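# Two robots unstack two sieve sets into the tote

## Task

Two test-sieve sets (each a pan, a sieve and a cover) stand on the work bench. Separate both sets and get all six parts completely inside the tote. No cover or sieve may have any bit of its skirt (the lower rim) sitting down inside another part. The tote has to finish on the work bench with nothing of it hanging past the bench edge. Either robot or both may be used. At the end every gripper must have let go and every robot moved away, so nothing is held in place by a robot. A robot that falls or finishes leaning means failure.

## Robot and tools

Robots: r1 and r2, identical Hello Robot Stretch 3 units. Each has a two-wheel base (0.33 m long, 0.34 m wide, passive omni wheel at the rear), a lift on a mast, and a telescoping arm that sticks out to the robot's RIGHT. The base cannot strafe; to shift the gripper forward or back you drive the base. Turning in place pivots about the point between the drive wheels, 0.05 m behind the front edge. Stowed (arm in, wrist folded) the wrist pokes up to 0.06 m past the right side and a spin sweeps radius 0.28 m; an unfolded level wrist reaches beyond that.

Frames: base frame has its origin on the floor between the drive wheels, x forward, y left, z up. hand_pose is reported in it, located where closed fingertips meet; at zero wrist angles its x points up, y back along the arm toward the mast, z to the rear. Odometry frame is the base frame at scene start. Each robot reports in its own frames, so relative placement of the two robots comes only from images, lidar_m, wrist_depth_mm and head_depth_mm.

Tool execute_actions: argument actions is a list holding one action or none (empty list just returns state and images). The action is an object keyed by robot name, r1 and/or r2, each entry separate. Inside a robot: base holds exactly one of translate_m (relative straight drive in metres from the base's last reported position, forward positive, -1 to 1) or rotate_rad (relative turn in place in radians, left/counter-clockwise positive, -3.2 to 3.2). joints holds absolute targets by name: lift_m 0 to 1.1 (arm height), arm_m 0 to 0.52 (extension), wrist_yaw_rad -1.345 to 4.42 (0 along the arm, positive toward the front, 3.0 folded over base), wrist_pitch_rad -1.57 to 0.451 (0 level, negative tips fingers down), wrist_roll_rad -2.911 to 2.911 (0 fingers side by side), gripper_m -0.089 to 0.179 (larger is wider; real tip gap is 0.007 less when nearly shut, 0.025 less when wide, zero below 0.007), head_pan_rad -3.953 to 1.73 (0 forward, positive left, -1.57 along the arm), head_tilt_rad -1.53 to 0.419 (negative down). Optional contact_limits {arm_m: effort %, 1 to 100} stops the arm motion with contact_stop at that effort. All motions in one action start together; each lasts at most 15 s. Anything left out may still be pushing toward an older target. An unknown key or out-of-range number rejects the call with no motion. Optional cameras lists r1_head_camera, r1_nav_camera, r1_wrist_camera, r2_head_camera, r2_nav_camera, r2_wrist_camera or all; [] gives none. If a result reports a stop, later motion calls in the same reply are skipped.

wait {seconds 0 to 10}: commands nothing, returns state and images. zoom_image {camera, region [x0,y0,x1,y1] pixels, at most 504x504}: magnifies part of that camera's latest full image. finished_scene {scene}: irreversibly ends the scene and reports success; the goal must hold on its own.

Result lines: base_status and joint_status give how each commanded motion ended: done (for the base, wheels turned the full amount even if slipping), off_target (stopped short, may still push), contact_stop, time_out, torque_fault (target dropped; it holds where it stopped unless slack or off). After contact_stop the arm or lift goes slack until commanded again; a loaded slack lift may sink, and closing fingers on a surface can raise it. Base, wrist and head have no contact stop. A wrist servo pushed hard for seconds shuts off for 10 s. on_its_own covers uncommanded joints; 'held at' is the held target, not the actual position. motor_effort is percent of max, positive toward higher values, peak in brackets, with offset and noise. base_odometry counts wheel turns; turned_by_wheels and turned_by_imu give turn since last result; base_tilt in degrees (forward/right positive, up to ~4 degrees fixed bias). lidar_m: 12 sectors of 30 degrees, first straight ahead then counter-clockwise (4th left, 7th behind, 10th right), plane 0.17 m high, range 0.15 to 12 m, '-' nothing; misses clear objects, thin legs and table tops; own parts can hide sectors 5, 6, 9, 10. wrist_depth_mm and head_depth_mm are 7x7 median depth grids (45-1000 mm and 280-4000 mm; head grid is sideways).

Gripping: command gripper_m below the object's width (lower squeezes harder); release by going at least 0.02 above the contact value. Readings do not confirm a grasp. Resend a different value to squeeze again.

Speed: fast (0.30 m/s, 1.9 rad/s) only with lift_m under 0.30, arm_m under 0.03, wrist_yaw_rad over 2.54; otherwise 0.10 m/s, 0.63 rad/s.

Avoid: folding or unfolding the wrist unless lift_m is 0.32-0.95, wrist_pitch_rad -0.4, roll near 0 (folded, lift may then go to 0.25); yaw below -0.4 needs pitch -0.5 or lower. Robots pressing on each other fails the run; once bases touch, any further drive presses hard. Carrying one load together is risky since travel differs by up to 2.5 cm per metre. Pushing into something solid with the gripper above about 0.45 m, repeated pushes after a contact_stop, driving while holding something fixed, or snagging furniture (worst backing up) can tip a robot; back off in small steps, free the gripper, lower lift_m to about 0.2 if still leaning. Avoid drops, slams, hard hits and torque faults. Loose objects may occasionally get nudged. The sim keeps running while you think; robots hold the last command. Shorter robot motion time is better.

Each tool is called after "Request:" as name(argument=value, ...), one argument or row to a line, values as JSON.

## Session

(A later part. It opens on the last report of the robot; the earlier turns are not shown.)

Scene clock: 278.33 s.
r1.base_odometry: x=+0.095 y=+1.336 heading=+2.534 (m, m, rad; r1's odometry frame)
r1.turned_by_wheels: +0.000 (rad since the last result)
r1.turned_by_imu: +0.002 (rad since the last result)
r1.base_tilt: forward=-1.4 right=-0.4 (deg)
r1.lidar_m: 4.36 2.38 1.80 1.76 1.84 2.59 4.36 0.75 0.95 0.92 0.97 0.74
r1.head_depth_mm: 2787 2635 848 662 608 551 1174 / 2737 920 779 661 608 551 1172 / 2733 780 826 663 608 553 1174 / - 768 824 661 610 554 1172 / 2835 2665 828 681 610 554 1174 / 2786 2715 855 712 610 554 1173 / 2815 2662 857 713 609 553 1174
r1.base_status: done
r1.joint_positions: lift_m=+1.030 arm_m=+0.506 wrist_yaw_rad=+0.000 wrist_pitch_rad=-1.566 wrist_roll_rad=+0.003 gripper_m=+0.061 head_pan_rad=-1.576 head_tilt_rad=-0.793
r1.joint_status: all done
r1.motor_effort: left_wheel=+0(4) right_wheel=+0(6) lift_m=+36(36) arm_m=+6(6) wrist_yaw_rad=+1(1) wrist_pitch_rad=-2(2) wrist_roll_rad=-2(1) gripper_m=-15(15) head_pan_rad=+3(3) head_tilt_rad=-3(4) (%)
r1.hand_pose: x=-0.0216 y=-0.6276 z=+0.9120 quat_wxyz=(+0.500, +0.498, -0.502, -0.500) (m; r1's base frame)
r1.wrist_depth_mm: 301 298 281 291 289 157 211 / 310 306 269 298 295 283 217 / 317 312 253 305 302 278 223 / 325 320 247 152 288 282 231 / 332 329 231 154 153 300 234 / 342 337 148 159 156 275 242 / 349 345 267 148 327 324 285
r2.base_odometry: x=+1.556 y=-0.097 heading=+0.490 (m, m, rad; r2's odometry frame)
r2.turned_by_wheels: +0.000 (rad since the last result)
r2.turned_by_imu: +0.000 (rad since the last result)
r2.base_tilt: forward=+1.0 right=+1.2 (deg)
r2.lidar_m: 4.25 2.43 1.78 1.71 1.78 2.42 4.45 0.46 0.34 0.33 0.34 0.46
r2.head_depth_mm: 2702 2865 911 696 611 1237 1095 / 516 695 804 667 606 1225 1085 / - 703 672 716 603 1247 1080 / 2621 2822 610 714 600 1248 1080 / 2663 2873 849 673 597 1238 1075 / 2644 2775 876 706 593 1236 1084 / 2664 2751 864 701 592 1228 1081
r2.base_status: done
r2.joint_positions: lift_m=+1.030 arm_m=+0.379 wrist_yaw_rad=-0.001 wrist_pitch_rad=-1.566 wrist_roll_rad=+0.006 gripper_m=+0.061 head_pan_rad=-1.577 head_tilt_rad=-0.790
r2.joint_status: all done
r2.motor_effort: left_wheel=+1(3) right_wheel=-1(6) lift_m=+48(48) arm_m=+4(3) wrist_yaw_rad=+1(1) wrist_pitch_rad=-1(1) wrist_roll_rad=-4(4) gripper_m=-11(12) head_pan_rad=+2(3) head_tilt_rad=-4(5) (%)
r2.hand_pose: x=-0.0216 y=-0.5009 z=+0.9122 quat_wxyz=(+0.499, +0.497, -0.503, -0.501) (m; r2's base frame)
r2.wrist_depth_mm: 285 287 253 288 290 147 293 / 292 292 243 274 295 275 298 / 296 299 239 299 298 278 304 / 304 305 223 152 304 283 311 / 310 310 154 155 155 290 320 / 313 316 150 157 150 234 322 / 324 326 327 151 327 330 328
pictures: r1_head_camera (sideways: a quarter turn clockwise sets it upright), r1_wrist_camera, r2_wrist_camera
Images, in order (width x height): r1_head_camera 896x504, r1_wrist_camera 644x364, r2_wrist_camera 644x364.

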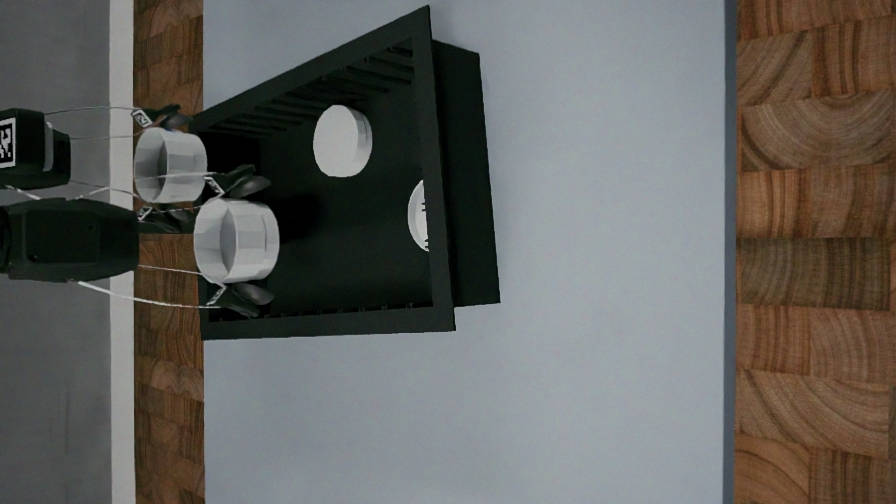

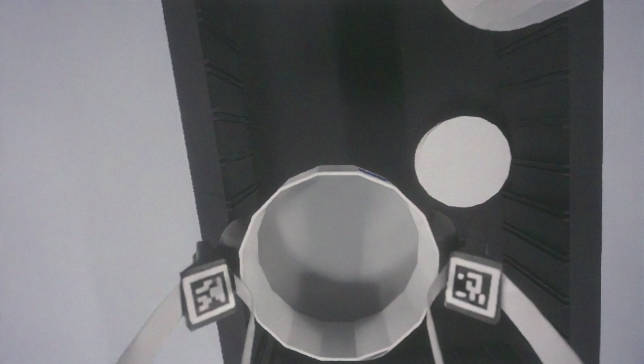

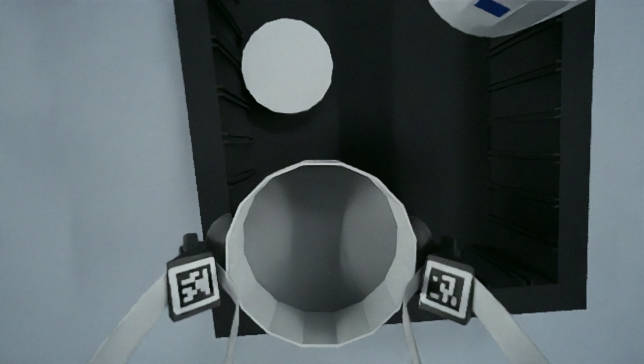

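Request:
execute_actions(
  actions=[
    {"r1":{"joints":{"wrist_roll_rad":1.57}},"r2":{"base":{"translate_m":-0.015},"joints":{"arm_m":0.32,"wrist_roll_rad":-0.785}}},
  ],
  cameras=[],
)

Request:
execute_actions(
  actions=[
    {"r1":{"joints":{"lift_m":0.905}}},
  ],
  cameras=["r1_wrist_camera"],
)

Request:
execute_actions(
  actions=[
    {"r1":{"joints":{"gripper_m":0.115}}},
  ],
  cameras=[],
)

Request:
execute_actions(
  actions=[
    {"r1":{"joints":{"lift_m":1.02}}},
  ],
  cameras=["r1_wrist_camera"],
)

Request:
execute_actions(
  actions=[
    {"r1":{"base":{"translate_m":0.553},"joints":{"arm_m":0.291,"wrist_roll_rad":0,"gripper_m":0.13}},"r2":{"joints":{"arm_m":0.394}}},
  ],
  cameras=["r1_wrist_camera","r2_wrist_camera"],
)

Scene clock: 298.23 s.
r1.base_odometry: x=+0.095 y=+1.336 heading=+2.534 (m, m, rad; r1's odometry frame)
r1.turned_by_wheels: +0.000 (rad since the last result)
r1.turned_by_imu: +0.001 (rad since the last result)
r1.base_tilt: forward=-1.4 right=-0.4 (deg)
r1.lidar_m: 4.35 2.38 1.80 1.76 1.85 2.59 4.38 0.75 0.95 0.92 0.97 0.74
r1.head_depth_mm: 2801 2639 854 662 609 551 1165 / 2833 2659 780 663 609 551 1167 / 806 832 825 663 608 552 1175 / - 885 825 661 610 552 1170 / 2847 2651 830 679 610 554 1173 / 2835 2686 853 714 610 553 1172 / 2822 2670 855 715 609 555 1174
r1.base_status: not commanded
r1.joint_positions: lift_m=+1.030 arm_m=+0.506 wrist_yaw_rad=+0.000 wrist_pitch_rad=-1.566 wrist_roll_rad=+1.566 gripper_m=+0.061 head_pan_rad=-1.576 head_tilt_rad=-0.793
r1.joint_status: all done
r1.motor_effort: left_wheel=+0(0) right_wheel=+0(0) lift_m=+36(36) arm_m=+5(6) wrist_yaw_rad=+1(1) wrist_pitch_rad=-2(2) wrist_roll_rad=+2(2) gripper_m=-15(16) head_pan_rad=+3(3) head_tilt_rad=-3(3) (%)
r1.hand_pose: x=-0.0215 y=-0.6274 z=+0.9120 quat_wxyz=(+0.002, +0.001, -0.708, -0.706) (m; r1's base frame)
r1.wrist_depth_mm: 234 256 272 273 287 283 206 / 255 303 300 278 295 290 211 / 251 310 309 305 301 290 225 / 247 317 317 152 297 293 231 / 241 324 321 155 153 309 239 / 249 307 149 158 156 271 237 / 305 253 246 148 237 333 327
r2.base_odometry: x=+1.542 y=-0.104 heading=+0.490 (m, m, rad; r2's odometry frame)
r2.turned_by_wheels: +0.000 (rad since the last result)
r2.turned_by_imu: -0.001 (rad since the last result)
r2.base_tilt: forward=+1.0 right=+1.1 (deg)
r2.lidar_m: 4.27 2.43 1.77 1.71 1.77 2.42 4.42 0.46 0.34 0.33 0.34 0.46
r2.head_depth_mm: 2688 2848 910 713 611 1238 1086 / - 2781 818 663 607 1234 1086 / - - 836 652 603 1254 1083 / 2632 2875 853 579 602 1252 1078 / 2644 2781 850 659 597 1247 1072 / 2664 2786 867 709 595 1233 1082 / 2649 2743 865 698 591 1228 1082
r2.base_status: done
r2.joint_positions: lift_m=+1.030 arm_m=+0.320 wrist_yaw_rad=-0.001 wrist_pitch_rad=-1.566 wrist_roll_rad=-0.778 gripper_m=+0.061 head_pan_rad=-1.577 head_tilt_rad=-0.790
r2.joint_status: all done
r2.motor_effort: left_wheel=+1(2) right_wheel=-1(5) lift_m=+48(48) arm_m=-4(5) wrist_yaw_rad=+1(1) wrist_pitch_rad=-1(1) wrist_roll_rad=-4(3) gripper_m=-12(12) head_pan_rad=+3(3) head_tilt_rad=-4(5) (%)
r2.hand_pose: x=-0.0215 y=-0.4426 z=+0.9122 quat_wxyz=(+0.654, +0.651, -0.274, -0.273) (m; r2's base frame)
r2.wrist_depth_mm: 282 284 284 208 270 291 292 / 289 287 289 291 295 298 299 / 293 295 247 302 301 303 302 / - 303 219 152 304 310 263 / - 309 154 154 155 305 236 / - - 150 158 150 254 327 / - - - 150 239 240 340
pictures: none
No camera images: the call's "cameras" was empty. Leave "cameras" out to get every camera's image.

Scene clock: 300.20 s.
r1.base_odometry: x=+0.095 y=+1.336 heading=+2.534 (m, m, rad; r1's odometry frame)
r1.turned_by_wheels: +0.000 (rad since the last result)
r1.turned_by_imu: +0.000 (rad since the last result)
r1.base_tilt: forward=-1.5 right=-0.3 (deg)
r1.lidar_m: 4.36 2.38 1.81 1.76 1.85 2.59 4.38 0.75 0.95 0.92 0.97 0.74
r1.head_depth_mm: 2808 - - 662 606 552 1168 / - 882 781 663 609 551 1171 / - 893 825 662 609 553 1170 / - - 814 658 608 553 1174 / 2826 2694 831 680 610 552 1171 / 2849 2667 855 712 611 555 1173 / 2842 2672 855 713 610 554 1169
r1.base_status: not commanded
r1.joint_positions: lift_m=+0.905 arm_m=+0.506 wrist_yaw_rad=+0.000 wrist_pitch_rad=-1.566 wrist_roll_rad=+1.566 gripper_m=+0.061 head_pan_rad=-1.576 head_tilt_rad=-0.793
r1.joint_status: all done
r1.motor_effort: left_wheel=+0(0) right_wheel=+0(0) lift_m=+20(33) arm_m=+5(5) wrist_yaw_rad=+0(0) wrist_pitch_rad=-1(2) wrist_roll_rad=+2(2) gripper_m=-15(16) head_pan_rad=+3(3) head_tilt_rad=-3(3) (%)
r1.hand_pose: x=-0.0215 y=-0.6274 z=+0.7877 quat_wxyz=(+0.002, +0.001, -0.708, -0.706) (m; r1's base frame)
r1.wrist_depth_mm: 178 176 152 152 170 168 167 / 181 180 157 156 174 172 170 / 187 184 183 180 178 175 172 / 192 189 187 152 182 169 166 / 197 194 190 155 153 173 170 / 201 200 149 159 156 188 187 / 207 205 203 148 193 193 189
r2.base_odometry: x=+1.542 y=-0.104 heading=+0.490 (m, m, rad; r2's odometry frame)
r2.turned_by_wheels: +0.000 (rad since the last result)
r2.turned_by_imu: +0.000 (rad since the last result)
r2.base_tilt: forward=+1.0 right=+1.2 (deg)
r2.lidar_m: 4.25 2.43 1.77 1.71 1.77 2.43 4.43 0.46 0.34 0.33 0.34 0.46
r2.head_depth_mm: 2686 2900 911 713 612 1240 1086 / - 2786 817 661 610 1238 1084 / - - 803 651 606 1258 1081 / 2486 2894 855 581 600 1248 1079 / 2661 2842 847 658 598 1239 1075 / 2658 2766 872 709 594 1233 1091 / 2695 2809 861 701 590 1229 1079
r2.base_status: not commanded
r2.joint_positions: lift_m=+1.030 arm_m=+0.320 wrist_yaw_rad=-0.001 wrist_pitch_rad=-1.566 wrist_roll_rad=-0.778 gripper_m=+0.061 head_pan_rad=-1.577 head_tilt_rad=-0.790
r2.joint_status: not commanded
r2.motor_effort: left_wheel=+1(1) right_wheel=-1(1) lift_m=+48(47) arm_m=-4(4) wrist_yaw_rad=+0(2) wrist_pitch_rad=-1(1) wrist_roll_rad=-4(4) gripper_m=-11(12) head_pan_rad=+3(3) head_tilt_rad=-4(5) (%)
r2.hand_pose: x=-0.0215 y=-0.4426 z=+0.9122 quat_wxyz=(+0.654, +0.651, -0.274, -0.273) (m; r2's base frame)
r2.wrist_depth_mm: 280 284 289 208 267 292 271 / 289 292 288 289 295 267 267 / 292 300 249 297 301 267 248 / - 302 218 152 306 309 265 / - 312 154 155 155 304 236 / - - 150 157 151 257 328 / - - - 151 237 238 337
pictures: r1_wrist_camera
Images, in order (width x height): r1_wrist_camera 644x364.

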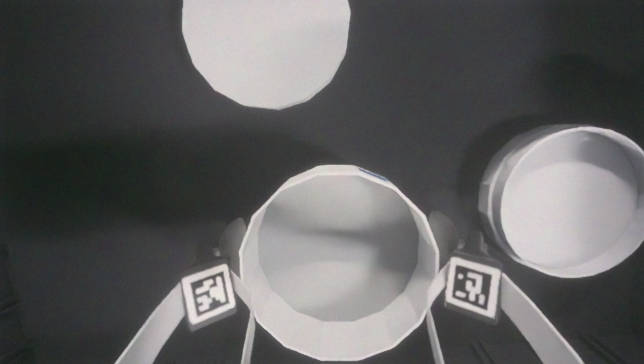

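Scene clock: 301.23 s.
r1.base_odometry: x=+0.095 y=+1.336 heading=+2.534 (m, m, rad; r1's odometry frame)
r1.turned_by_wheels: +0.000 (rad since the last result)
r1.turned_by_imu: +0.000 (rad since the last result)
r1.base_tilt: forward=-1.5 right=-0.4 (deg)
r1.lidar_m: 4.36 2.38 1.81 1.76 1.84 2.59 4.37 0.75 0.95 0.92 0.97 0.74
r1.head_depth_mm: 2808 - - 662 608 551 1173 / - 886 779 662 609 551 1170 / - 895 846 662 610 553 1171 / - - 800 658 610 553 1175 / 2820 2661 831 679 611 553 1168 / 2816 2685 857 712 611 554 1171 / 2796 2679 855 712 611 554 1175
r1.base_status: not commanded
r1.joint_positions: lift_m=+0.905 arm_m=+0.506 wrist_yaw_rad=+0.000 wrist_pitch_rad=-1.566 wrist_roll_rad=+1.566 gripper_m=+0.115 head_pan_rad=-1.576 head_tilt_rad=-0.793
r1.joint_status: all done
r1.motor_effort: left_wheel=+0(0) right_wheel=+0(0) lift_m=+19(19) arm_m=+6(5) wrist_yaw_rad=+0(0) wrist_pitch_rad=-2(2) wrist_roll_rad=+2(2) gripper_m=+1(98) head_pan_rad=+3(3) head_tilt_rad=-3(3) (%)
r1.hand_pose: x=-0.0215 y=-0.6274 z=+0.7877 quat_wxyz=(+0.002, +0.001, -0.708, -0.706) (m; r1's base frame)
r1.wrist_depth_mm: 178 176 153 152 170 168 166 / 182 180 157 157 174 172 171 / 186 184 182 180 179 175 172 / 191 189 187 168 182 169 167 / 197 194 191 171 170 172 170 / 201 199 184 175 174 - 188 / 207 205 203 194 196 194 189
r2.base_odometry: x=+1.542 y=-0.104 heading=+0.490 (m, m, rad; r2's odometry frame)
r2.turned_by_wheels: +0.000 (rad since the last result)
r2.turned_by_imu: +0.000 (rad since the last result)
r2.base_tilt: forward=+1.0 right=+1.2 (deg)
r2.lidar_m: 4.27 2.44 1.78 1.71 1.78 2.42 4.44 0.46 0.34 0.33 0.34 0.46
r2.head_depth_mm: 2685 2859 909 713 610 1241 1095 / - 2828 817 659 608 1242 1088 / - - 805 652 605 1254 1077 / 2526 2877 852 580 602 1255 1069 / 2649 2836 851 657 599 1239 1070 / 2654 2776 872 702 595 1229 1084 / 2669 2754 864 702 591 1229 1073
r2.base_status: not commanded
r2.joint_positions: lift_m=+1.030 arm_m=+0.320 wrist_yaw_rad=-0.001 wrist_pitch_rad=-1.566 wrist_roll_rad=-0.778 gripper_m=+0.061 head_pan_rad=-1.577 head_tilt_rad=-0.790
r2.joint_status: not commanded
r2.motor_effort: left_wheel=+1(1) right_wheel=-1(1) lift_m=+48(48) arm_m=-3(4) wrist_yaw_rad=+1(1) wrist_pitch_rad=-1(1) wrist_roll_rad=-4(4) gripper_m=-12(12) head_pan_rad=+3(2) head_tilt_rad=-5(4) (%)
r2.hand_pose: x=-0.0215 y=-0.4426 z=+0.9122 quat_wxyz=(+0.654, +0.651, -0.274, -0.273) (m; r2's base frame)
r2.wrist_depth_mm: 281 286 287 209 269 290 277 / 286 287 292 287 293 281 284 / 294 295 247 298 299 280 213 / - 303 219 152 308 311 262 / - 312 154 154 155 303 237 / - - 150 158 151 255 327 / - - - 150 236 242 338
pictures: none
No camera images: the call's "cameras" was empty. Leave "cameras" out to get every camera's image.

Scene clock: 303.10 s.
r1.base_odometry: x=+0.095 y=+1.336 heading=+2.534 (m, m, rad; r1's odometry frame)
r1.turned_by_wheels: +0.000 (rad since the last result)
r1.turned_by_imu: +0.000 (rad since the last result)
r1.base_tilt: forward=-1.5 right=-0.4 (deg)
r1.lidar_m: 4.34 2.38 1.81 1.76 1.84 2.59 4.37 0.75 0.95 0.92 0.97 0.74
r1.head_depth_mm: 2796 2660 847 661 609 552 1170 / 2833 2648 780 663 608 551 1172 / 758 878 849 662 608 551 1165 / - 912 797 661 609 553 1170 / 2813 2660 833 679 609 554 1172 / 2831 2687 853 713 611 555 1175 / 2840 2700 858 714 612 553 1172
r1.base_status: not commanded
r1.joint_positions: lift_m=+1.020 arm_m=+0.506 wrist_yaw_rad=+0.000 wrist_pitch_rad=-1.566 wrist_roll_rad=+1.566 gripper_m=+0.115 head_pan_rad=-1.576 head_tilt_rad=-0.793
r1.joint_status: all done
r1.motor_effort: left_wheel=+0(0) right_wheel=+0(0) lift_m=+35(37) arm_m=+6(5) wrist_yaw_rad=+1(0) wrist_pitch_rad=-2(2) wrist_roll_rad=+2(2) gripper_m=+0(0) head_pan_rad=+3(3) head_tilt_rad=-3(3) (%)
r1.hand_pose: x=-0.0215 y=-0.6274 z=+0.9020 quat_wxyz=(+0.002, +0.001, -0.708, -0.706) (m; r1's base frame)
r1.wrist_depth_mm: 234 255 265 264 278 274 196 / 255 294 290 267 284 282 199 / 252 303 299 296 290 279 206 / 245 308 307 284 297 282 220 / 241 314 314 290 306 289 224 / 237 303 309 292 275 - 224 / 243 238 237 234 229 226 315
r2.base_odometry: x=+1.542 y=-0.104 heading=+0.490 (m, m, rad; r2's odometry frame)
r2.turned_by_wheels: +0.000 (rad since the last result)
r2.turned_by_imu: +0.000 (rad since the last result)
r2.base_tilt: forward=+1.0 right=+1.2 (deg)
r2.lidar_m: 4.28 2.43 1.78 1.71 1.77 2.43 4.42 0.46 0.34 0.33 0.34 0.46
r2.head_depth_mm: 2698 2890 910 713 611 1239 1089 / - 2785 819 660 609 1235 1084 / - - 796 655 605 1251 1080 / 2595 2912 855 582 602 1248 1078 / 2665 2819 844 655 598 1237 1079 / 2623 2826 870 706 594 1238 1085 / 2644 2784 863 702 593 1224 1085
r2.base_status: not commanded
r2.joint_positions: lift_m=+1.030 arm_m=+0.320 wrist_yaw_rad=-0.001 wrist_pitch_rad=-1.566 wrist_roll_rad=-0.778 gripper_m=+0.061 head_pan_rad=-1.577 head_tilt_rad=-0.790
r2.joint_status: not commanded
r2.motor_effort: left_wheel=+1(1) right_wheel=-1(1) lift_m=+48(47) arm_m=-4(3) wrist_yaw_rad=+2(1) wrist_pitch_rad=-1(1) wrist_roll_rad=-4(4) gripper_m=-12(12) head_pan_rad=+3(2) head_tilt_rad=-5(4) (%)
r2.hand_pose: x=-0.0215 y=-0.4426 z=+0.9122 quat_wxyz=(+0.654, +0.651, -0.274, -0.273) (m; r2's base frame)
r2.wrist_depth_mm: 282 285 288 209 271 291 291 / 287 289 293 288 296 282 283 / 293 295 248 297 300 301 172 / - 304 219 151 306 311 251 / - 311 154 155 155 306 235 / - - 150 156 151 255 330 / - - - 151 237 239 335
pictures: r1_wrist_camera
Images, in order (width x height): r1_wrist_camera 644x364.

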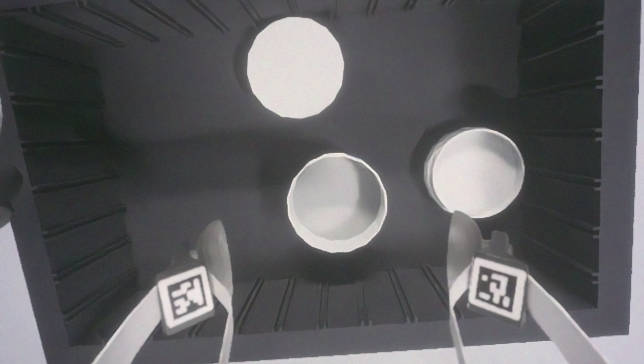

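Scene clock: 309.57 s.
r1.base_odometry: x=-0.359 y=+1.652 heading=+2.534 (m, m, rad; r1's odometry frame)
r1.turned_by_wheels: +0.000 (rad since the last result)
r1.turned_by_imu: +0.001 (rad since the last result)
r1.base_tilt: forward=-1.5 right=-0.2 (deg)
r1.lidar_m: 3.80 2.39 1.77 1.74 1.82 2.56 1.29 1.29 0.97 0.94 0.32 3.90
r1.head_depth_mm: 2835 2641 850 709 608 561 1164 / - 2663 848 701 609 563 1171 / - 2694 828 710 608 563 1170 / - - 829 711 602 564 1172 / 2867 2635 855 695 609 564 1135 / 2821 2674 878 714 610 564 1155 / 2842 2666 2121 1769 636 565 1171
r1.base_status: done
r1.joint_positions: lift_m=+1.020 arm_m=+0.291 wrist_yaw_rad=+0.000 wrist_pitch_rad=-1.566 wrist_roll_rad=+0.003 gripper_m=+0.130 head_pan_rad=-1.576 head_tilt_rad=-0.793
r1.joint_status: all done
r1.motor_effort: left_wheel=+0(3) right_wheel=+0(6) lift_m=+35(34) arm_m=-6(7) wrist_yaw_rad=+0(1) wrist_pitch_rad=-2(2) wrist_roll_rad=-2(1) gripper_m=+0(72) head_pan_rad=+3(3) head_tilt_rad=-3(3) (%)
r1.hand_pose: x=-0.0216 y=-0.4133 z=+0.9020 quat_wxyz=(+0.500, +0.498, -0.502, -0.500) (m; r1's base frame)
r1.wrist_depth_mm: - 291 287 285 284 280 277 / - 298 294 292 290 287 283 / - 305 302 298 295 294 290 / - 315 309 303 302 300 298 / - 320 316 313 310 306 304 / - - 324 318 319 - 310 / - - 333 330 326 323 318
r2.base_odometry: x=+1.542 y=-0.104 heading=+0.490 (m, m, rad; r2's odometry frame)
r2.turned_by_wheels: +0.000 (rad since the last result)
r2.turned_by_imu: -0.001 (rad since the last result)
r2.base_tilt: forward=+1.0 right=+1.1 (deg)
r2.lidar_m: 4.28 2.43 1.77 1.71 1.77 2.42 4.42 0.46 0.34 0.33 0.34 0.46
r2.head_depth_mm: 2716 2867 910 713 612 1242 1092 / 2736 2887 819 660 608 1232 1091 / - - 849 715 604 1249 1083 / 2646 - 608 714 600 1244 1080 / 2697 2779 849 655 599 1244 1074 / 2667 2803 872 707 595 1238 1088 / 2686 2755 866 705 590 1232 1080
r2.base_status: not commanded
r2.joint_positions: lift_m=+1.030 arm_m=+0.394 wrist_yaw_rad=-0.001 wrist_pitch_rad=-1.566 wrist_roll_rad=-0.778 gripper_m=+0.061 head_pan_rad=-1.577 head_tilt_rad=-0.790
r2.joint_status: all done
r2.motor_effort: left_wheel=+1(1) right_wheel=-1(1) lift_m=+48(48) arm_m=+4(4) wrist_yaw_rad=+1(1) wrist_pitch_rad=-1(1) wrist_roll_rad=-4(4) gripper_m=-12(12) head_pan_rad=+3(3) head_tilt_rad=-5(4) (%)
r2.hand_pose: x=-0.0215 y=-0.5160 z=+0.9122 quat_wxyz=(+0.654, +0.651, -0.274, -0.273) (m; r2's base frame)
r2.wrist_depth_mm: 281 284 287 207 288 287 284 / 289 289 292 270 292 294 300 / 293 294 220 298 303 285 295 / 300 302 231 152 303 290 255 / 306 236 154 154 155 297 234 / - 315 150 157 151 244 329 / - 323 325 150 292 244 339
pictures: r1_wrist_camera, r2_wrist_camera
Images, in order (width x height): r1_wrist_camera 644x364, r2_wrist_camera 644x364.

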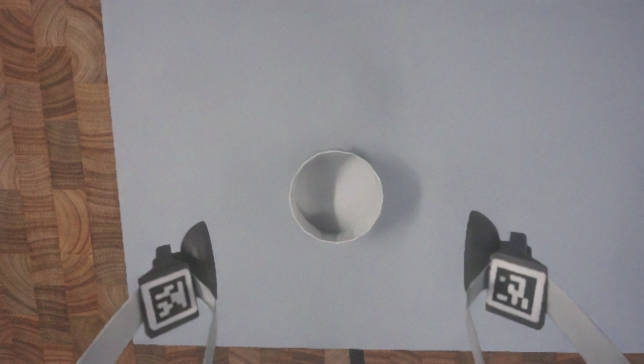

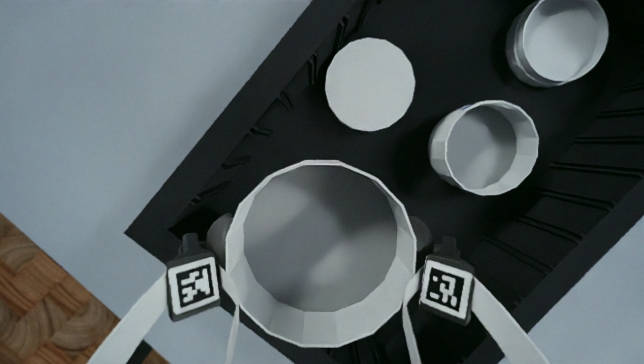

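Both go down: r1 to grasp pan, r2 to place the sieve.

Request:
execute_actions(
  actions=[
    {"r1":{"joints":{"lift_m":0.900}},"r2":{"joints":{"lift_m":0.912}}},
  ],
  cameras=["r2_wrist_camera"],
)

Request:
execute_actions(
  actions=[
    {"r1":{"joints":{"gripper_m":0.06}},"r2":{"joints":{"gripper_m":0.11}}},
  ],
  cameras=[],
)

Request:
execute_actions(
  actions=[
    {"r1":{"joints":{"lift_m":1.03}},"r2":{"joints":{"lift_m":1.02}}},
  ],
  cameras=["r1_wrist_camera","r2_wrist_camera"],
)

Scene clock: 317.57 s.
r1.base_odometry: x=-0.359 y=+1.652 heading=+2.534 (m, m, rad; r1's odometry frame)
r1.turned_by_wheels: +0.000 (rad since the last result)
r1.turned_by_imu: +0.001 (rad since the last result)
r1.base_tilt: forward=-1.5 right=-0.4 (deg)
r1.lidar_m: 3.78 2.38 1.77 1.74 1.82 2.56 1.28 1.29 0.97 0.94 0.32 3.93
r1.head_depth_mm: 2825 - - 700 607 561 1167 / 2812 - 828 708 609 563 1168 / 2796 - 831 712 609 563 1172 / 2860 2671 - 694 603 564 1174 / 2817 2664 855 713 611 565 1138 / 2814 2677 880 713 610 563 1155 / 2851 2686 2125 1775 637 564 1176
r1.base_status: not commanded
r1.joint_positions: lift_m=+0.900 arm_m=+0.291 wrist_yaw_rad=+0.000 wrist_pitch_rad=-1.566 wrist_roll_rad=+0.003 gripper_m=+0.130 head_pan_rad=-1.576 head_tilt_rad=-0.793
r1.joint_status: all done
r1.motor_effort: left_wheel=+0(0) right_wheel=-1(1) lift_m=+18(32) arm_m=-6(5) wrist_yaw_rad=+1(0) wrist_pitch_rad=-1(1) wrist_roll_rad=-2(1) gripper_m=+0(1) head_pan_rad=+3(3) head_tilt_rad=-4(3) (%)
r1.hand_pose: x=-0.0216 y=-0.4133 z=+0.7827 quat_wxyz=(+0.500, +0.498, -0.502, -0.500) (m; r1's base frame)
r1.wrist_depth_mm: 175 174 173 171 169 168 166 / 179 179 176 175 173 172 170 / 184 182 180 180 177 175 174 / 188 187 185 182 181 180 178 / 194 191 189 186 184 184 182 / 198 196 194 187 188 - 186 / 204 202 199 197 195 194 191
r2.base_odometry: x=+1.542 y=-0.104 heading=+0.490 (m, m, rad; r2's odometry frame)
r2.turned_by_wheels: +0.000 (rad since the last result)
r2.turned_by_imu: -0.001 (rad since the last result)
r2.base_tilt: forward=+1.0 right=+1.2 (deg)
r2.lidar_m: 4.27 2.43 1.78 1.71 1.77 2.43 4.43 0.46 0.34 0.33 0.34 0.46
r2.head_depth_mm: 2638 2832 - - 596 1231 1091 / 2605 - 801 662 608 1228 1084 / 2589 - 861 661 605 1249 1080 / 2640 2825 821 649 601 1247 1075 / 2611 2793 847 657 598 1246 1076 / 2629 2816 872 707 593 1238 1087 / 2634 2769 867 700 589 1233 1080
r2.base_status: not commanded
r2.joint_positions: lift_m=+0.912 arm_m=+0.394 wrist_yaw_rad=-0.001 wrist_pitch_rad=-1.566 wrist_roll_rad=-0.778 gripper_m=+0.061 head_pan_rad=-1.577 head_tilt_rad=-0.790
r2.joint_status: all done
r2.motor_effort: left_wheel=+1(1) right_wheel=-1(2) lift_m=+38(44) arm_m=+4(4) wrist_yaw_rad=+1(2) wrist_pitch_rad=-1(1) wrist_roll_rad=-4(4) gripper_m=-12(12) head_pan_rad=+3(3) head_tilt_rad=-4(5) (%)
r2.hand_pose: x=-0.0215 y=-0.5160 z=+0.7945 quat_wxyz=(+0.654, +0.651, -0.274, -0.273) (m; r2's base frame)
r2.wrist_depth_mm: 174 174 94 155 156 178 180 / 179 95 114 178 159 182 168 / 181 97 161 182 185 183 170 / 98 106 184 152 187 189 172 / 100 155 154 155 155 194 195 / 127 153 150 158 151 197 198 / 117 138 169 150 202 203 179
pictures: r2_wrist_camera
Images, in order (width x height): r2_wrist_camera 644x364.

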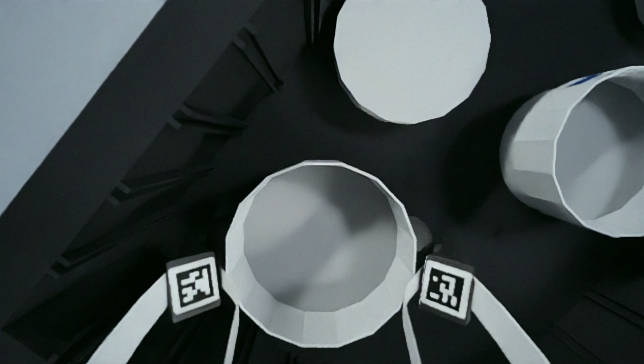

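Scene clock: 318.77 s.
r1.base_odometry: x=-0.359 y=+1.652 heading=+2.534 (m, m, rad; r1's odometry frame)
r1.turned_by_wheels: +0.000 (rad since the last result)
r1.turned_by_imu: +0.000 (rad since the last result)
r1.base_tilt: forward=-1.4 right=-0.5 (deg)
r1.lidar_m: 3.79 2.39 1.76 1.74 1.82 2.57 1.28 1.29 0.97 0.94 0.32 3.93
r1.head_depth_mm: 2813 - - 701 609 562 1167 / 2770 - 830 707 607 563 1169 / 2800 - 817 711 608 563 1168 / 2813 2696 - 694 600 564 1170 / 2881 2682 852 713 610 564 1140 / 2824 2664 881 713 612 564 1147 / 2847 2689 2135 1770 637 564 1177
r1.base_status: not commanded
r1.joint_positions: lift_m=+0.900 arm_m=+0.291 wrist_yaw_rad=+0.000 wrist_pitch_rad=-1.566 wrist_roll_rad=+0.003 gripper_m=+0.061 head_pan_rad=-1.576 head_tilt_rad=-0.793
r1.joint_status: all done
r1.motor_effort: left_wheel=+0(0) right_wheel=-1(1) lift_m=+20(19) arm_m=-5(5) wrist_yaw_rad=+0(0) wrist_pitch_rad=-2(2) wrist_roll_rad=-2(1) gripper_m=-12(100) head_pan_rad=+3(3) head_tilt_rad=-3(4) (%)
r1.hand_pose: x=-0.0216 y=-0.4133 z=+0.7827 quat_wxyz=(+0.500, +0.498, -0.502, -0.500) (m; r1's base frame)
r1.wrist_depth_mm: 176 174 173 170 169 168 166 / 180 178 177 175 173 172 170 / 184 182 180 179 178 175 174 / 189 187 185 181 180 180 178 / 193 192 188 186 184 184 182 / 198 196 - 187 183 188 187 / 204 201 200 196 195 194 191
r2.base_odometry: x=+1.542 y=-0.104 heading=+0.490 (m, m, rad; r2's odometry frame)
r2.turned_by_wheels: +0.000 (rad since the last result)
r2.turned_by_imu: +0.000 (rad since the last result)
r2.base_tilt: forward=+1.0 right=+1.1 (deg)
r2.lidar_m: 4.28 2.43 1.78 1.71 1.77 2.42 4.45 0.46 0.34 0.33 0.34 0.46
r2.head_depth_mm: 2624 2858 - - 599 1238 1096 / 2574 - 799 659 610 1231 1084 / 2614 - 859 660 606 1256 1081 / 2657 2851 - 651 600 1242 1079 / 2648 2819 848 657 597 1235 1072 / 2648 2783 872 707 594 1234 1087 / 2660 2715 865 701 589 1223 1089
r2.base_status: not commanded
r2.joint_positions: lift_m=+0.912 arm_m=+0.394 wrist_yaw_rad=-0.001 wrist_pitch_rad=-1.566 wrist_roll_rad=-0.778 gripper_m=+0.110 head_pan_rad=-1.577 head_tilt_rad=-0.790
r2.joint_status: all done
r2.motor_effort: left_wheel=+1(1) right_wheel=-1(1) lift_m=+38(38) arm_m=+4(4) wrist_yaw_rad=+1(1) wrist_pitch_rad=-1(1) wrist_roll_rad=-4(4) gripper_m=+0(81) head_pan_rad=+3(3) head_tilt_rad=-4(5) (%)
r2.hand_pose: x=-0.0215 y=-0.5160 z=+0.7945 quat_wxyz=(+0.654, +0.651, -0.274, -0.273) (m; r2's base frame)
r2.wrist_depth_mm: 175 174 94 155 156 178 179 / 177 95 114 178 160 182 168 / 179 97 161 182 185 184 169 / 98 106 184 170 187 189 173 / 100 148 187 173 175 195 194 / 127 148 190 175 177 198 197 / 118 138 176 199 201 202 179
pictures: none
No camera images: the call's "cameras" was empty. Leave "cameras" out to get every camera's image.

Scene clock: 320.77 s.
r1.base_odometry: x=-0.359 y=+1.652 heading=+2.534 (m, m, rad; r1's odometry frame)
r1.turned_by_wheels: +0.000 (rad since the last result)
r1.turned_by_imu: +0.000 (rad since the last result)
r1.base_tilt: forward=-1.5 right=-0.5 (deg)
r1.lidar_m: 3.79 2.38 1.77 1.74 1.82 2.56 1.28 1.29 0.97 0.94 0.32 3.93
r1.head_depth_mm: 2846 2632 848 708 607 561 1167 / 2962 2653 852 711 607 564 1169 / - 2677 851 663 608 563 1173 / - - 831 573 610 564 1169 / 2821 2650 855 703 609 564 1131 / 2836 2679 882 711 609 563 1153 / 2826 2670 2126 1771 638 564 1180
r1.base_status: not commanded
r1.joint_positions: lift_m=+1.030 arm_m=+0.291 wrist_yaw_rad=+0.000 wrist_pitch_rad=-1.566 wrist_roll_rad=+0.003 gripper_m=+0.061 head_pan_rad=-1.576 head_tilt_rad=-0.793
r1.joint_status: all done
r1.motor_effort: left_wheel=+0(0) right_wheel=-1(1) lift_m=+35(37) arm_m=-5(6) wrist_yaw_rad=+0(1) wrist_pitch_rad=-1(2) wrist_roll_rad=-2(2) gripper_m=-12(12) head_pan_rad=+3(3) head_tilt_rad=-4(3) (%)
r1.hand_pose: x=-0.0216 y=-0.4133 z=+0.9120 quat_wxyz=(+0.500, +0.498, -0.502, -0.500) (m; r1's base frame)
r1.wrist_depth_mm: - 299 298 294 292 288 285 / - 308 304 301 299 296 293 / - 315 312 309 305 302 300 / - 325 319 183 311 308 306 / - 333 325 186 184 317 314 / - 340 - 187 183 322 322 / - - 344 339 337 336 328
r2.base_odometry: x=+1.542 y=-0.104 heading=+0.490 (m, m, rad; r2's odometry frame)
r2.turned_by_wheels: +0.000 (rad since the last result)
r2.turned_by_imu: +0.000 (rad since the last result)
r2.base_tilt: forward=+1.0 right=+1.1 (deg)
r2.lidar_m: 4.26 2.44 1.78 1.71 1.77 2.43 4.43 0.46 0.34 0.33 0.34 0.46
r2.head_depth_mm: 2678 2865 917 709 611 1239 1092 / 2702 2893 822 660 610 1230 1081 / - 2733 866 702 603 1255 1081 / 2663 - 863 688 602 1252 1083 / 2654 2806 844 658 598 1243 1077 / 2649 2843 869 704 595 1237 1088 / 2641 2755 863 700 590 1222 1073
r2.base_status: not commanded
r2.joint_positions: lift_m=+1.020 arm_m=+0.394 wrist_yaw_rad=-0.001 wrist_pitch_rad=-1.566 wrist_roll_rad=-0.778 gripper_m=+0.110 head_pan_rad=-1.577 head_tilt_rad=-0.790
r2.joint_status: all done
r2.motor_effort: left_wheel=+1(1) right_wheel=-1(2) lift_m=+47(48) arm_m=+4(4) wrist_yaw_rad=+2(1) wrist_pitch_rad=-1(1) wrist_roll_rad=-4(4) gripper_m=+0(1) head_pan_rad=+3(3) head_tilt_rad=-5(4) (%)
r2.hand_pose: x=-0.0215 y=-0.5160 z=+0.9022 quat_wxyz=(+0.654, +0.651, -0.274, -0.273) (m; r2's base frame)
r2.wrist_depth_mm: 274 274 277 197 279 280 273 / 279 282 279 261 265 286 289 / 285 285 207 288 289 274 293 / 289 289 289 277 296 282 254 / 295 212 297 280 305 293 226 / - 304 232 306 308 241 318 / - 312 313 249 298 232 324
pictures: r1_wrist_camera, r2_wrist_camera
Images, in order (width x height): r1_wrist_camera 644x364, r2_wrist_camera 644x364.

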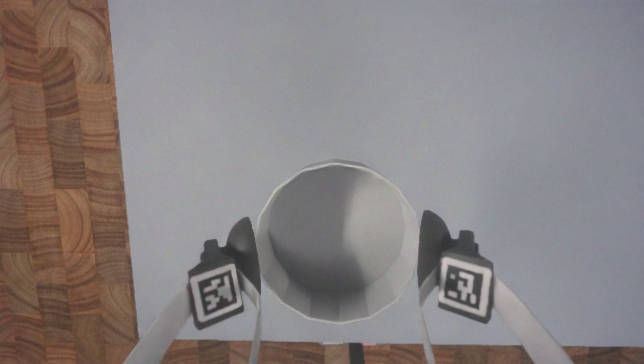

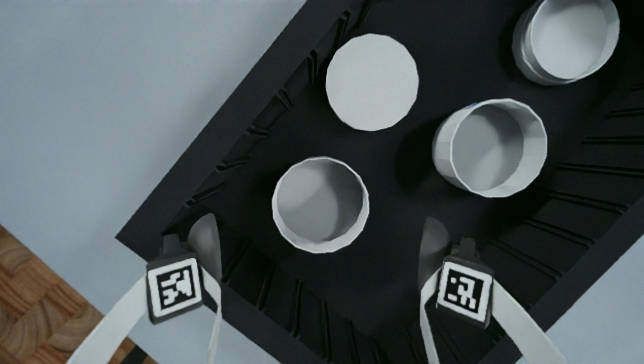

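Request:
execute_actions(
  actions=[
    {"r1":{"base":{"translate_m":-0.661},"joints":{"arm_m":0.434,"wrist_roll_rad":1.57}},"r2":{"base":{"translate_m":0.435},"joints":{"arm_m":0.333,"wrist_roll_rad":0,"gripper_m":0.13}}},
  ],
  cameras=["r1_wrist_camera","r2_wrist_camera"],
)

Scene clock: 335.77 s.
r1.base_odometry: x=+0.184 y=+1.275 heading=+2.534 (m, m, rad; r1's odometry frame)
r1.turned_by_wheels: +0.000 (rad since the last result)
r1.turned_by_imu: +0.002 (rad since the last result)
r1.base_tilt: forward=-1.5 right=-0.4 (deg)
r1.lidar_m: 4.46 2.39 1.81 1.76 1.85 2.60 4.26 0.65 0.94 0.92 0.96 0.83
r1.head_depth_mm: 2693 1428 850 708 608 542 1170 / 2771 2665 848 708 608 542 1173 / 2705 2640 746 663 610 543 1173 / - 917 783 664 609 542 1173 / 2803 2661 843 660 610 543 1171 / 2778 2672 799 656 610 554 1169 / 2829 2677 835 681 611 555 1178
r1.base_status: done
r1.joint_positions: lift_m=+1.030 arm_m=+0.434 wrist_yaw_rad=+0.000 wrist_pitch_rad=-1.566 wrist_roll_rad=+1.566 gripper_m=+0.061 head_pan_rad=-1.576 head_tilt_rad=-0.793
r1.joint_status: all done
r1.motor_effort: left_wheel=+0(4) right_wheel=+0(8) lift_m=+36(36) arm_m=+5(5) wrist_yaw_rad=+1(1) wrist_pitch_rad=-2(2) wrist_roll_rad=+2(1) gripper_m=-12(12) head_pan_rad=+3(3) head_tilt_rad=-3(3) (%)
r1.hand_pose: x=-0.0215 y=-0.5554 z=+0.9120 quat_wxyz=(+0.002, +0.001, -0.708, -0.706) (m; r1's base frame)
r1.wrist_depth_mm: 301 300 297 293 289 288 283 / 311 307 304 302 295 291 289 / 315 227 223 219 218 298 296 / 322 318 293 182 278 304 305 / 311 312 298 185 183 315 312 / 313 335 - 188 183 322 319 / 319 347 320 336 335 249 328
r2.base_odometry: x=+1.926 y=+0.100 heading=+0.490 (m, m, rad; r2's odometry frame)
r2.turned_by_wheels: +0.000 (rad since the last result)
r2.turned_by_imu: -0.002 (rad since the last result)
r2.base_tilt: forward=+1.0 right=+1.2 (deg)
r2.lidar_m: 3.85 2.44 1.78 1.71 1.78 2.43 1.25 0.46 0.34 0.32 0.34 4.00
r2.head_depth_mm: 2759 2869 877 732 611 1243 1090 / - 2684 904 728 608 1239 1089 / - 2837 885 719 604 1256 1087 / 2628 2856 858 713 601 1244 1073 / 2645 2828 882 711 599 1246 1072 / 2696 2791 868 706 593 906 1087 / 2674 2775 2123 723 589 1178 1098
r2.base_status: done
r2.joint_positions: lift_m=+1.020 arm_m=+0.333 wrist_yaw_rad=-0.001 wrist_pitch_rad=-1.566 wrist_roll_rad=-0.007 gripper_m=+0.130 head_pan_rad=-1.577 head_tilt_rad=-0.790
r2.joint_status: all done
r2.motor_effort: left_wheel=+1(4) right_wheel=-1(2) lift_m=+46(46) arm_m=-3(2) wrist_yaw_rad=+1(2) wrist_pitch_rad=-1(2) wrist_roll_rad=+5(6) gripper_m=+0(75) head_pan_rad=+3(3) head_tilt_rad=-5(4) (%)
r2.hand_pose: x=-0.0216 y=-0.4554 z=+0.9022 quat_wxyz=(+0.503, +0.500, -0.499, -0.498) (m; r2's base frame)
r2.wrist_depth_mm: 278 276 282 280 281 283 284 / 284 283 283 286 287 289 291 / 285 289 289 293 296 294 297 / 295 295 295 295 300 299 300 / 298 299 301 304 307 307 308 / 309 - 309 309 313 313 314 / - 313 313 317 316 320 320
pictures: r1_wrist_camera, r2_wrist_camera
Images, in order (width x height): r1_wrist_camera 644x364, r2_wrist_camera 644x364.

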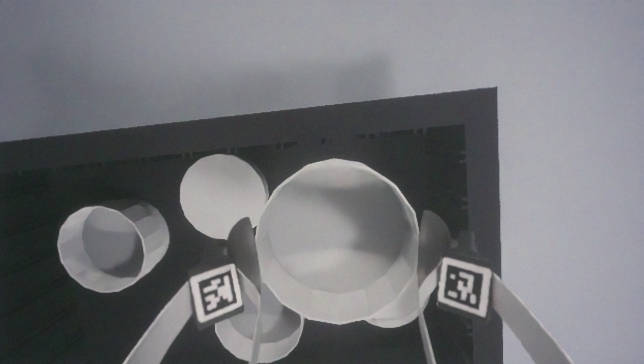

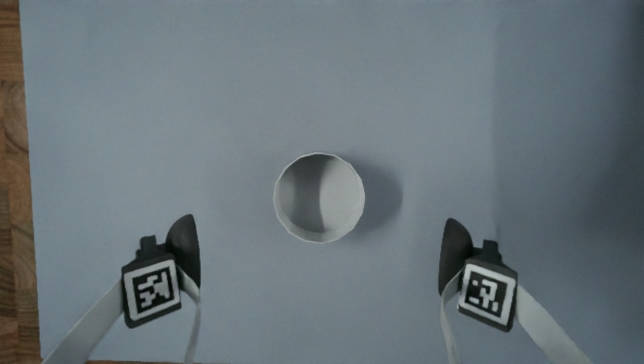

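Request:
execute_actions(
  actions=[
    {"r1":{"base":{"translate_m":0.012}},"r2":{"joints":{"lift_m":0.906}}},
  ],
  cameras=[],
)

Request:
execute_actions(
  actions=[
    {"r1":{"joints":{"lift_m":0.908}},"r2":{"joints":{"gripper_m":0.06}}},
  ],
  cameras=["r1_wrist_camera"],
)

Request:
execute_actions(
  actions=[
    {"r1":{"joints":{"gripper_m":0.105}},"r2":{"joints":{"lift_m":1.03}}},
  ],
  cameras=[],
)

Request:
execute_actions(
  actions=[
    {"r1":{"joints":{"lift_m":1.05}},"r2":{"base":{"translate_m":-0.52},"joints":{"arm_m":0.385,"wrist_roll_rad":0.785}}},
  ],
  cameras=["r1_wrist_camera","r2_wrist_camera"],
)

Scene clock: 346.40 s.
r1.base_odometry: x=+0.174 y=+1.282 heading=+2.534 (m, m, rad; r1's odometry frame)
r1.turned_by_wheels: +0.000 (rad since the last result)
r1.turned_by_imu: +0.001 (rad since the last result)
r1.base_tilt: forward=-1.3 right=-0.4 (deg)
r1.lidar_m: 4.46 2.38 1.82 1.76 1.85 2.59 4.29 0.66 0.94 0.92 0.96 0.82
r1.head_depth_mm: 2720 1402 849 709 609 542 1169 / 2766 2630 852 693 609 541 1174 / 2702 2672 745 663 608 542 1171 / - 918 782 663 609 543 1170 / 2852 2651 844 656 610 553 1171 / 2826 2672 783 650 610 554 1169 / 2808 2707 853 696 610 555 1170
r1.base_status: done
r1.joint_positions: lift_m=+1.030 arm_m=+0.434 wrist_yaw_rad=+0.000 wrist_pitch_rad=-1.566 wrist_roll_rad=+1.566 gripper_m=+0.061 head_pan_rad=-1.576 head_tilt_rad=-0.793
r1.joint_status: not commanded
r1.motor_effort: left_wheel=+0(6) right_wheel=-1(6) lift_m=+35(35) arm_m=+6(5) wrist_yaw_rad=+1(1) wrist_pitch_rad=-2(2) wrist_roll_rad=+2(2) gripper_m=-12(12) head_pan_rad=+3(3) head_tilt_rad=-3(3) (%)
r1.hand_pose: x=-0.0215 y=-0.5554 z=+0.9120 quat_wxyz=(+0.002, +0.001, -0.708, -0.706) (m; r1's base frame)
r1.wrist_depth_mm: 302 300 296 293 289 286 283 / 310 308 302 297 215 291 290 / 228 225 222 303 297 296 296 / 321 319 294 182 286 304 303 / 306 311 299 185 184 312 311 / 324 339 - 187 183 321 318 / 320 346 342 334 330 251 328
r2.base_odometry: x=+1.926 y=+0.100 heading=+0.490 (m, m, rad; r2's odometry frame)
r2.turned_by_wheels: +0.000 (rad since the last result)
r2.turned_by_imu: -0.001 (rad since the last result)
r2.base_tilt: forward=+1.0 right=+1.2 (deg)
r2.lidar_m: 3.83 2.44 1.78 1.71 1.78 2.42 1.24 0.46 0.34 0.32 0.34 3.99
r2.head_depth_mm: 2585 2910 - - 590 1237 1096 / 2577 - 870 726 607 1237 1076 / 2650 - 850 722 606 1250 1087 / 2652 2813 914 694 599 1245 1071 / 2588 2830 878 720 598 1240 1075 / 2641 2795 872 707 592 902 1080 / 2671 2755 2128 723 591 1185 1103
r2.base_status: not commanded
r2.joint_positions: lift_m=+0.906 arm_m=+0.333 wrist_yaw_rad=-0.001 wrist_pitch_rad=-1.566 wrist_roll_rad=-0.007 gripper_m=+0.130 head_pan_rad=-1.577 head_tilt_rad=-0.790
r2.joint_status: all done
r2.motor_effort: left_wheel=+1(1) right_wheel=-1(1) lift_m=+36(43) arm_m=-4(4) wrist_yaw_rad=+1(1) wrist_pitch_rad=-1(1) wrist_roll_rad=+5(5) gripper_m=+1(1) head_pan_rad=+2(3) head_tilt_rad=-5(4) (%)
r2.hand_pose: x=-0.0216 y=-0.4554 z=+0.7885 quat_wxyz=(+0.503, +0.500, -0.499, -0.498) (m; r2's base frame)
r2.wrist_depth_mm: 171 173 172 174 174 174 176 / 174 175 175 177 178 179 178 / 178 178 179 180 180 182 183 / 182 181 183 182 184 185 186 / 185 186 186 185 189 188 190 / 188 - 191 185 192 192 195 / 192 194 194 196 196 199 199
pictures: none
No camera images: the call's "cameras" was empty. Leave "cameras" out to get every camera's image.

Scene clock: 348.33 s.
r1.base_odometry: x=+0.174 y=+1.282 heading=+2.534 (m, m, rad; r1's odometry frame)
r1.turned_by_wheels: +0.000 (rad since the last result)
r1.turned_by_imu: +0.000 (rad since the last result)
r1.base_tilt: forward=-1.5 right=-0.2 (deg)
r1.lidar_m: 4.46 2.38 1.81 1.76 1.85 2.60 4.27 0.66 0.94 0.92 0.96 0.82
r1.head_depth_mm: 2703 - - 691 608 542 1166 / - 1028 848 694 609 541 1169 / - 1028 764 662 609 543 1172 / 2710 - 820 664 610 542 1171 / 2821 2631 841 656 610 554 1169 / 2806 2646 783 650 611 554 1169 / 2807 2651 858 696 613 554 1173
r1.base_status: not commanded
r1.joint_positions: lift_m=+0.908 arm_m=+0.434 wrist_yaw_rad=+0.000 wrist_pitch_rad=-1.566 wrist_roll_rad=+1.566 gripper_m=+0.061 head_pan_rad=-1.576 head_tilt_rad=-0.793
r1.joint_status: all done
r1.motor_effort: left_wheel=+0(0) right_wheel=+0(0) lift_m=+19(33) arm_m=+5(5) wrist_yaw_rad=+0(0) wrist_pitch_rad=-1(2) wrist_roll_rad=+2(2) gripper_m=-11(12) head_pan_rad=+3(3) head_tilt_rad=-3(4) (%)
r1.hand_pose: x=-0.0215 y=-0.5554 z=+0.7907 quat_wxyz=(+0.002, +0.001, -0.708, -0.706) (m; r1's base frame)
r1.wrist_depth_mm: 182 182 178 175 93 92 90 / 99 98 97 96 95 94 93 / 116 104 144 184 182 164 106 / 194 170 189 182 185 169 108 / 198 174 175 185 184 172 110 / 202 179 - 187 180 154 113 / 212 208 188 203 187 186 111
r2.base_odometry: x=+1.926 y=+0.100 heading=+0.490 (m, m, rad; r2's odometry frame)
r2.turned_by_wheels: +0.000 (rad since the last result)
r2.turned_by_imu: +0.000 (rad since the last result)
r2.base_tilt: forward=+1.0 right=+1.1 (deg)
r2.lidar_m: 3.84 2.43 1.78 1.71 1.78 2.43 1.25 0.46 0.34 0.32 0.34 3.99
r2.head_depth_mm: 2618 2939 - - 591 1234 1084 / 2627 - 872 724 607 1226 1086 / 2656 - 850 721 603 1255 1078 / 2609 2846 916 692 599 1237 1080 / 2660 2828 877 711 597 1242 1076 / 2672 2796 870 705 594 902 1086 / 2681 2791 2140 724 591 1187 1101
r2.base_status: not commanded
r2.joint_positions: lift_m=+0.906 arm_m=+0.333 wrist_yaw_rad=-0.001 wrist_pitch_rad=-1.566 wrist_roll_rad=-0.007 gripper_m=+0.060 head_pan_rad=-1.577 head_tilt_rad=-0.790
r2.joint_status: all done
r2.motor_effort: left_wheel=+1(1) right_wheel=-1(1) lift_m=+36(36) arm_m=-4(3) wrist_yaw_rad=+1(1) wrist_pitch_rad=-2(1) wrist_roll_rad=+5(5) gripper_m=-9(82) head_pan_rad=+3(3) head_tilt_rad=-5(5) (%)
r2.hand_pose: x=-0.0216 y=-0.4554 z=+0.7885 quat_wxyz=(+0.503, +0.500, -0.499, -0.498) (m; r2's base frame)
r2.wrist_depth_mm: 171 171 172 173 174 175 176 / 174 174 176 176 177 180 179 / 178 179 179 180 181 181 183 / 182 181 183 183 184 185 187 / 185 186 185 184 187 190 190 / 188 189 191 184 193 193 195 / 193 194 195 196 197 198 198
pictures: r1_wrist_camera
Images, in order (width x height): r1_wrist_camera 644x364.

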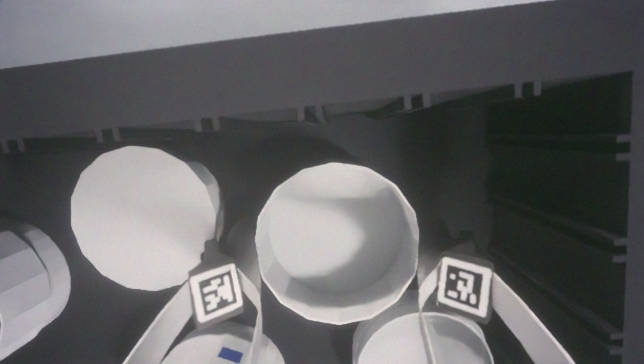

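Scene clock: 350.30 s.
r1.base_odometry: x=+0.174 y=+1.282 heading=+2.534 (m, m, rad; r1's odometry frame)
r1.turned_by_wheels: +0.000 (rad since the last result)
r1.turned_by_imu: +0.000 (rad since the last result)
r1.base_tilt: forward=-1.4 right=-0.4 (deg)
r1.lidar_m: 4.46 2.39 1.82 1.76 1.84 2.61 4.28 0.66 0.94 0.92 0.96 0.83
r1.head_depth_mm: 2701 - - 694 608 541 1171 / - 1027 851 694 607 542 1169 / - - 764 664 611 543 1169 / 2697 - 815 662 609 542 1167 / 2838 2684 841 657 610 554 1171 / 2809 2678 785 651 610 554 1171 / 2798 2660 858 696 611 554 1169
r1.base_status: not commanded
r1.joint_positions: lift_m=+0.908 arm_m=+0.434 wrist_yaw_rad=+0.000 wrist_pitch_rad=-1.566 wrist_roll_rad=+1.566 gripper_m=+0.105 head_pan_rad=-1.576 head_tilt_rad=-0.793
r1.joint_status: all done
r1.motor_effort: left_wheel=+0(0) right_wheel=+0(0) lift_m=+19(20) arm_m=+5(5) wrist_yaw_rad=+1(0) wrist_pitch_rad=-2(2) wrist_roll_rad=+2(2) gripper_m=+1(99) head_pan_rad=+3(3) head_tilt_rad=-3(3) (%)
r1.hand_pose: x=-0.0215 y=-0.5554 z=+0.7907 quat_wxyz=(+0.002, +0.001, -0.708, -0.706) (m; r1's base frame)
r1.wrist_depth_mm: 183 181 178 176 93 92 90 / 99 98 97 96 95 94 93 / 116 104 144 184 181 165 106 / 194 170 189 187 186 170 108 / 198 174 183 191 189 163 110 / 202 179 200 192 186 147 113 / 212 209 187 204 188 186 108
r2.base_odometry: x=+1.926 y=+0.100 heading=+0.490 (m, m, rad; r2's odometry frame)
r2.turned_by_wheels: +0.000 (rad since the last result)
r2.turned_by_imu: +0.000 (rad since the last result)
r2.base_tilt: forward=+1.0 right=+1.2 (deg)
r2.lidar_m: 3.84 2.43 1.78 1.71 1.77 2.42 1.25 0.46 0.34 0.33 0.34 4.00
r2.head_depth_mm: 2682 2862 878 731 610 1243 1090 / - 2780 900 726 610 1237 1094 / - 2878 891 699 604 1243 1083 / 2687 2859 857 677 600 1247 1074 / 2689 2832 877 711 596 1245 1070 / 2656 2807 871 706 593 907 1083 / 2653 2801 2132 719 592 1183 1099
r2.base_status: not commanded
r2.joint_positions: lift_m=+1.030 arm_m=+0.333 wrist_yaw_rad=-0.001 wrist_pitch_rad=-1.566 wrist_roll_rad=-0.007 gripper_m=+0.060 head_pan_rad=-1.577 head_tilt_rad=-0.790
r2.joint_status: all done
r2.motor_effort: left_wheel=+1(1) right_wheel=-1(1) lift_m=+48(50) arm_m=-3(3) wrist_yaw_rad=+1(1) wrist_pitch_rad=-1(1) wrist_roll_rad=+5(5) gripper_m=-9(9) head_pan_rad=+3(2) head_tilt_rad=-4(5) (%)
r2.hand_pose: x=-0.0216 y=-0.4554 z=+0.9122 quat_wxyz=(+0.503, +0.500, -0.499, -0.498) (m; r2's base frame)
r2.wrist_depth_mm: 286 287 289 287 292 294 289 / 293 293 294 294 298 297 300 / 299 299 301 300 305 304 307 / 307 304 306 182 310 309 312 / 314 309 309 185 314 315 316 / - 316 318 186 317 323 326 / - 325 327 325 326 331 330
pictures: none
No camera images: the call's "cameras" was empty. Leave "cameras" out to get every camera's image.

Scene clock: 356.50 s.
r1.base_odometry: x=+0.174 y=+1.282 heading=+2.534 (m, m, rad; r1's odometry frame)
r1.turned_by_wheels: +0.000 (rad since the last result)
r1.turned_by_imu: +0.001 (rad since the last result)
r1.base_tilt: forward=-1.3 right=-0.4 (deg)
r1.lidar_m: 4.42 2.39 1.81 1.76 1.85 2.60 4.27 0.66 0.95 0.92 0.97 0.83
r1.head_depth_mm: 2826 2657 851 708 608 542 1173 / 2840 2659 852 693 607 542 1168 / 2890 2671 773 663 609 543 1172 / - 2668 812 662 609 543 1174 / 1241 885 839 657 611 554 1175 / 749 882 784 649 610 553 1175 / 2845 2658 857 697 610 554 1173
r1.base_status: not commanded
r1.joint_positions: lift_m=+1.050 arm_m=+0.434 wrist_yaw_rad=+0.000 wrist_pitch_rad=-1.566 wrist_roll_rad=+1.566 gripper_m=+0.105 head_pan_rad=-1.576 head_tilt_rad=-0.793
r1.joint_status: all done
r1.motor_effort: left_wheel=+0(0) right_wheel=+0(0) lift_m=+35(37) arm_m=+6(5) wrist_yaw_rad=+0(1) wrist_pitch_rad=-2(2) wrist_roll_rad=+2(2) gripper_m=+0(0) head_pan_rad=+3(3) head_tilt_rad=-3(3) (%)
r1.hand_pose: x=-0.0215 y=-0.5554 z=+0.9320 quat_wxyz=(+0.002, +0.001, -0.708, -0.706) (m; r1's base frame)
r1.wrist_depth_mm: 323 319 317 313 310 305 302 / 330 328 323 318 312 312 309 / 250 246 242 296 305 317 317 / 334 338 314 331 326 325 323 / 317 331 343 339 332 335 331 / 326 358 334 348 335 344 340 / 291 368 361 353 341 352 350
r2.base_odometry: x=+1.467 y=-0.144 heading=+0.490 (m, m, rad; r2's odometry frame)
r2.turned_by_wheels: +0.000 (rad since the last result)
r2.turned_by_imu: +0.000 (rad since the last result)
r2.base_tilt: forward=+1.0 right=+1.1 (deg)
r2.lidar_m: 4.36 2.43 1.77 1.71 1.78 2.43 4.35 0.46 0.34 0.33 0.34 0.46
r2.head_depth_mm: 2692 2885 913 731 609 1242 1094 / 2742 2827 902 726 609 1245 1092 / - - 847 648 603 1247 1077 / 2677 1877 855 640 601 1243 1069 / 586 1304 857 651 596 1244 1065 / 2587 2761 816 652 593 1234 1085 / 2631 2753 861 701 591 1227 1082
r2.base_status: done
r2.joint_positions: lift_m=+1.030 arm_m=+0.385 wrist_yaw_rad=-0.001 wrist_pitch_rad=-1.566 wrist_roll_rad=+0.778 gripper_m=+0.060 head_pan_rad=-1.577 head_tilt_rad=-0.790
r2.joint_status: all done
r2.motor_effort: left_wheel=+1(3) right_wheel=-1(4) lift_m=+47(48) arm_m=+4(5) wrist_yaw_rad=+1(1) wrist_pitch_rad=-1(1) wrist_roll_rad=+5(5) gripper_m=-9(9) head_pan_rad=+3(3) head_tilt_rad=-5(5) (%)
r2.hand_pose: x=-0.0216 y=-0.5067 z=+0.9122 quat_wxyz=(+0.274, +0.272, -0.654, -0.651) (m; r2's base frame)
r2.wrist_depth_mm: 273 284 283 287 288 289 291 / 289 274 288 212 293 296 298 / 294 298 296 297 216 301 302 / 303 285 305 182 225 307 310 / 264 288 266 184 222 315 318 / 229 270 274 185 228 321 - / 326 241 301 246 329 - -
pictures: r1_wrist_camera, r2_wrist_camera
Images, in order (width x height): r1_wrist_camera 644x364, r2_wrist_camera 644x364.

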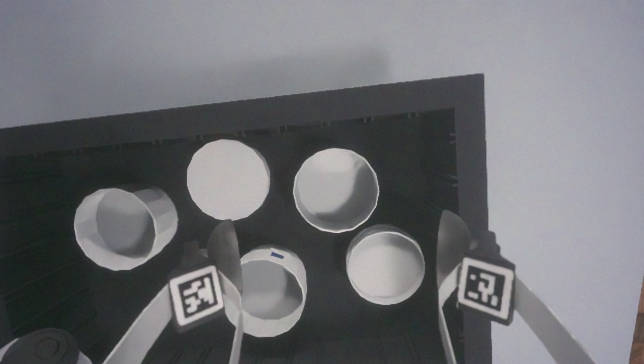

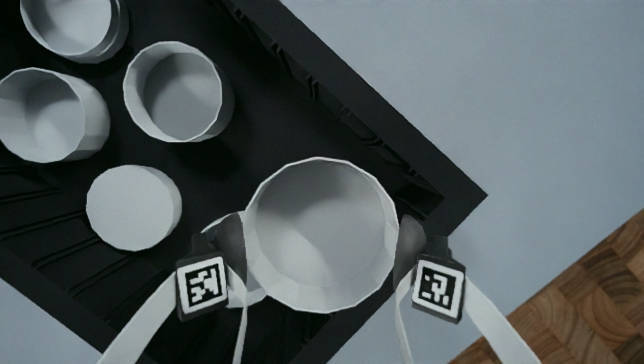

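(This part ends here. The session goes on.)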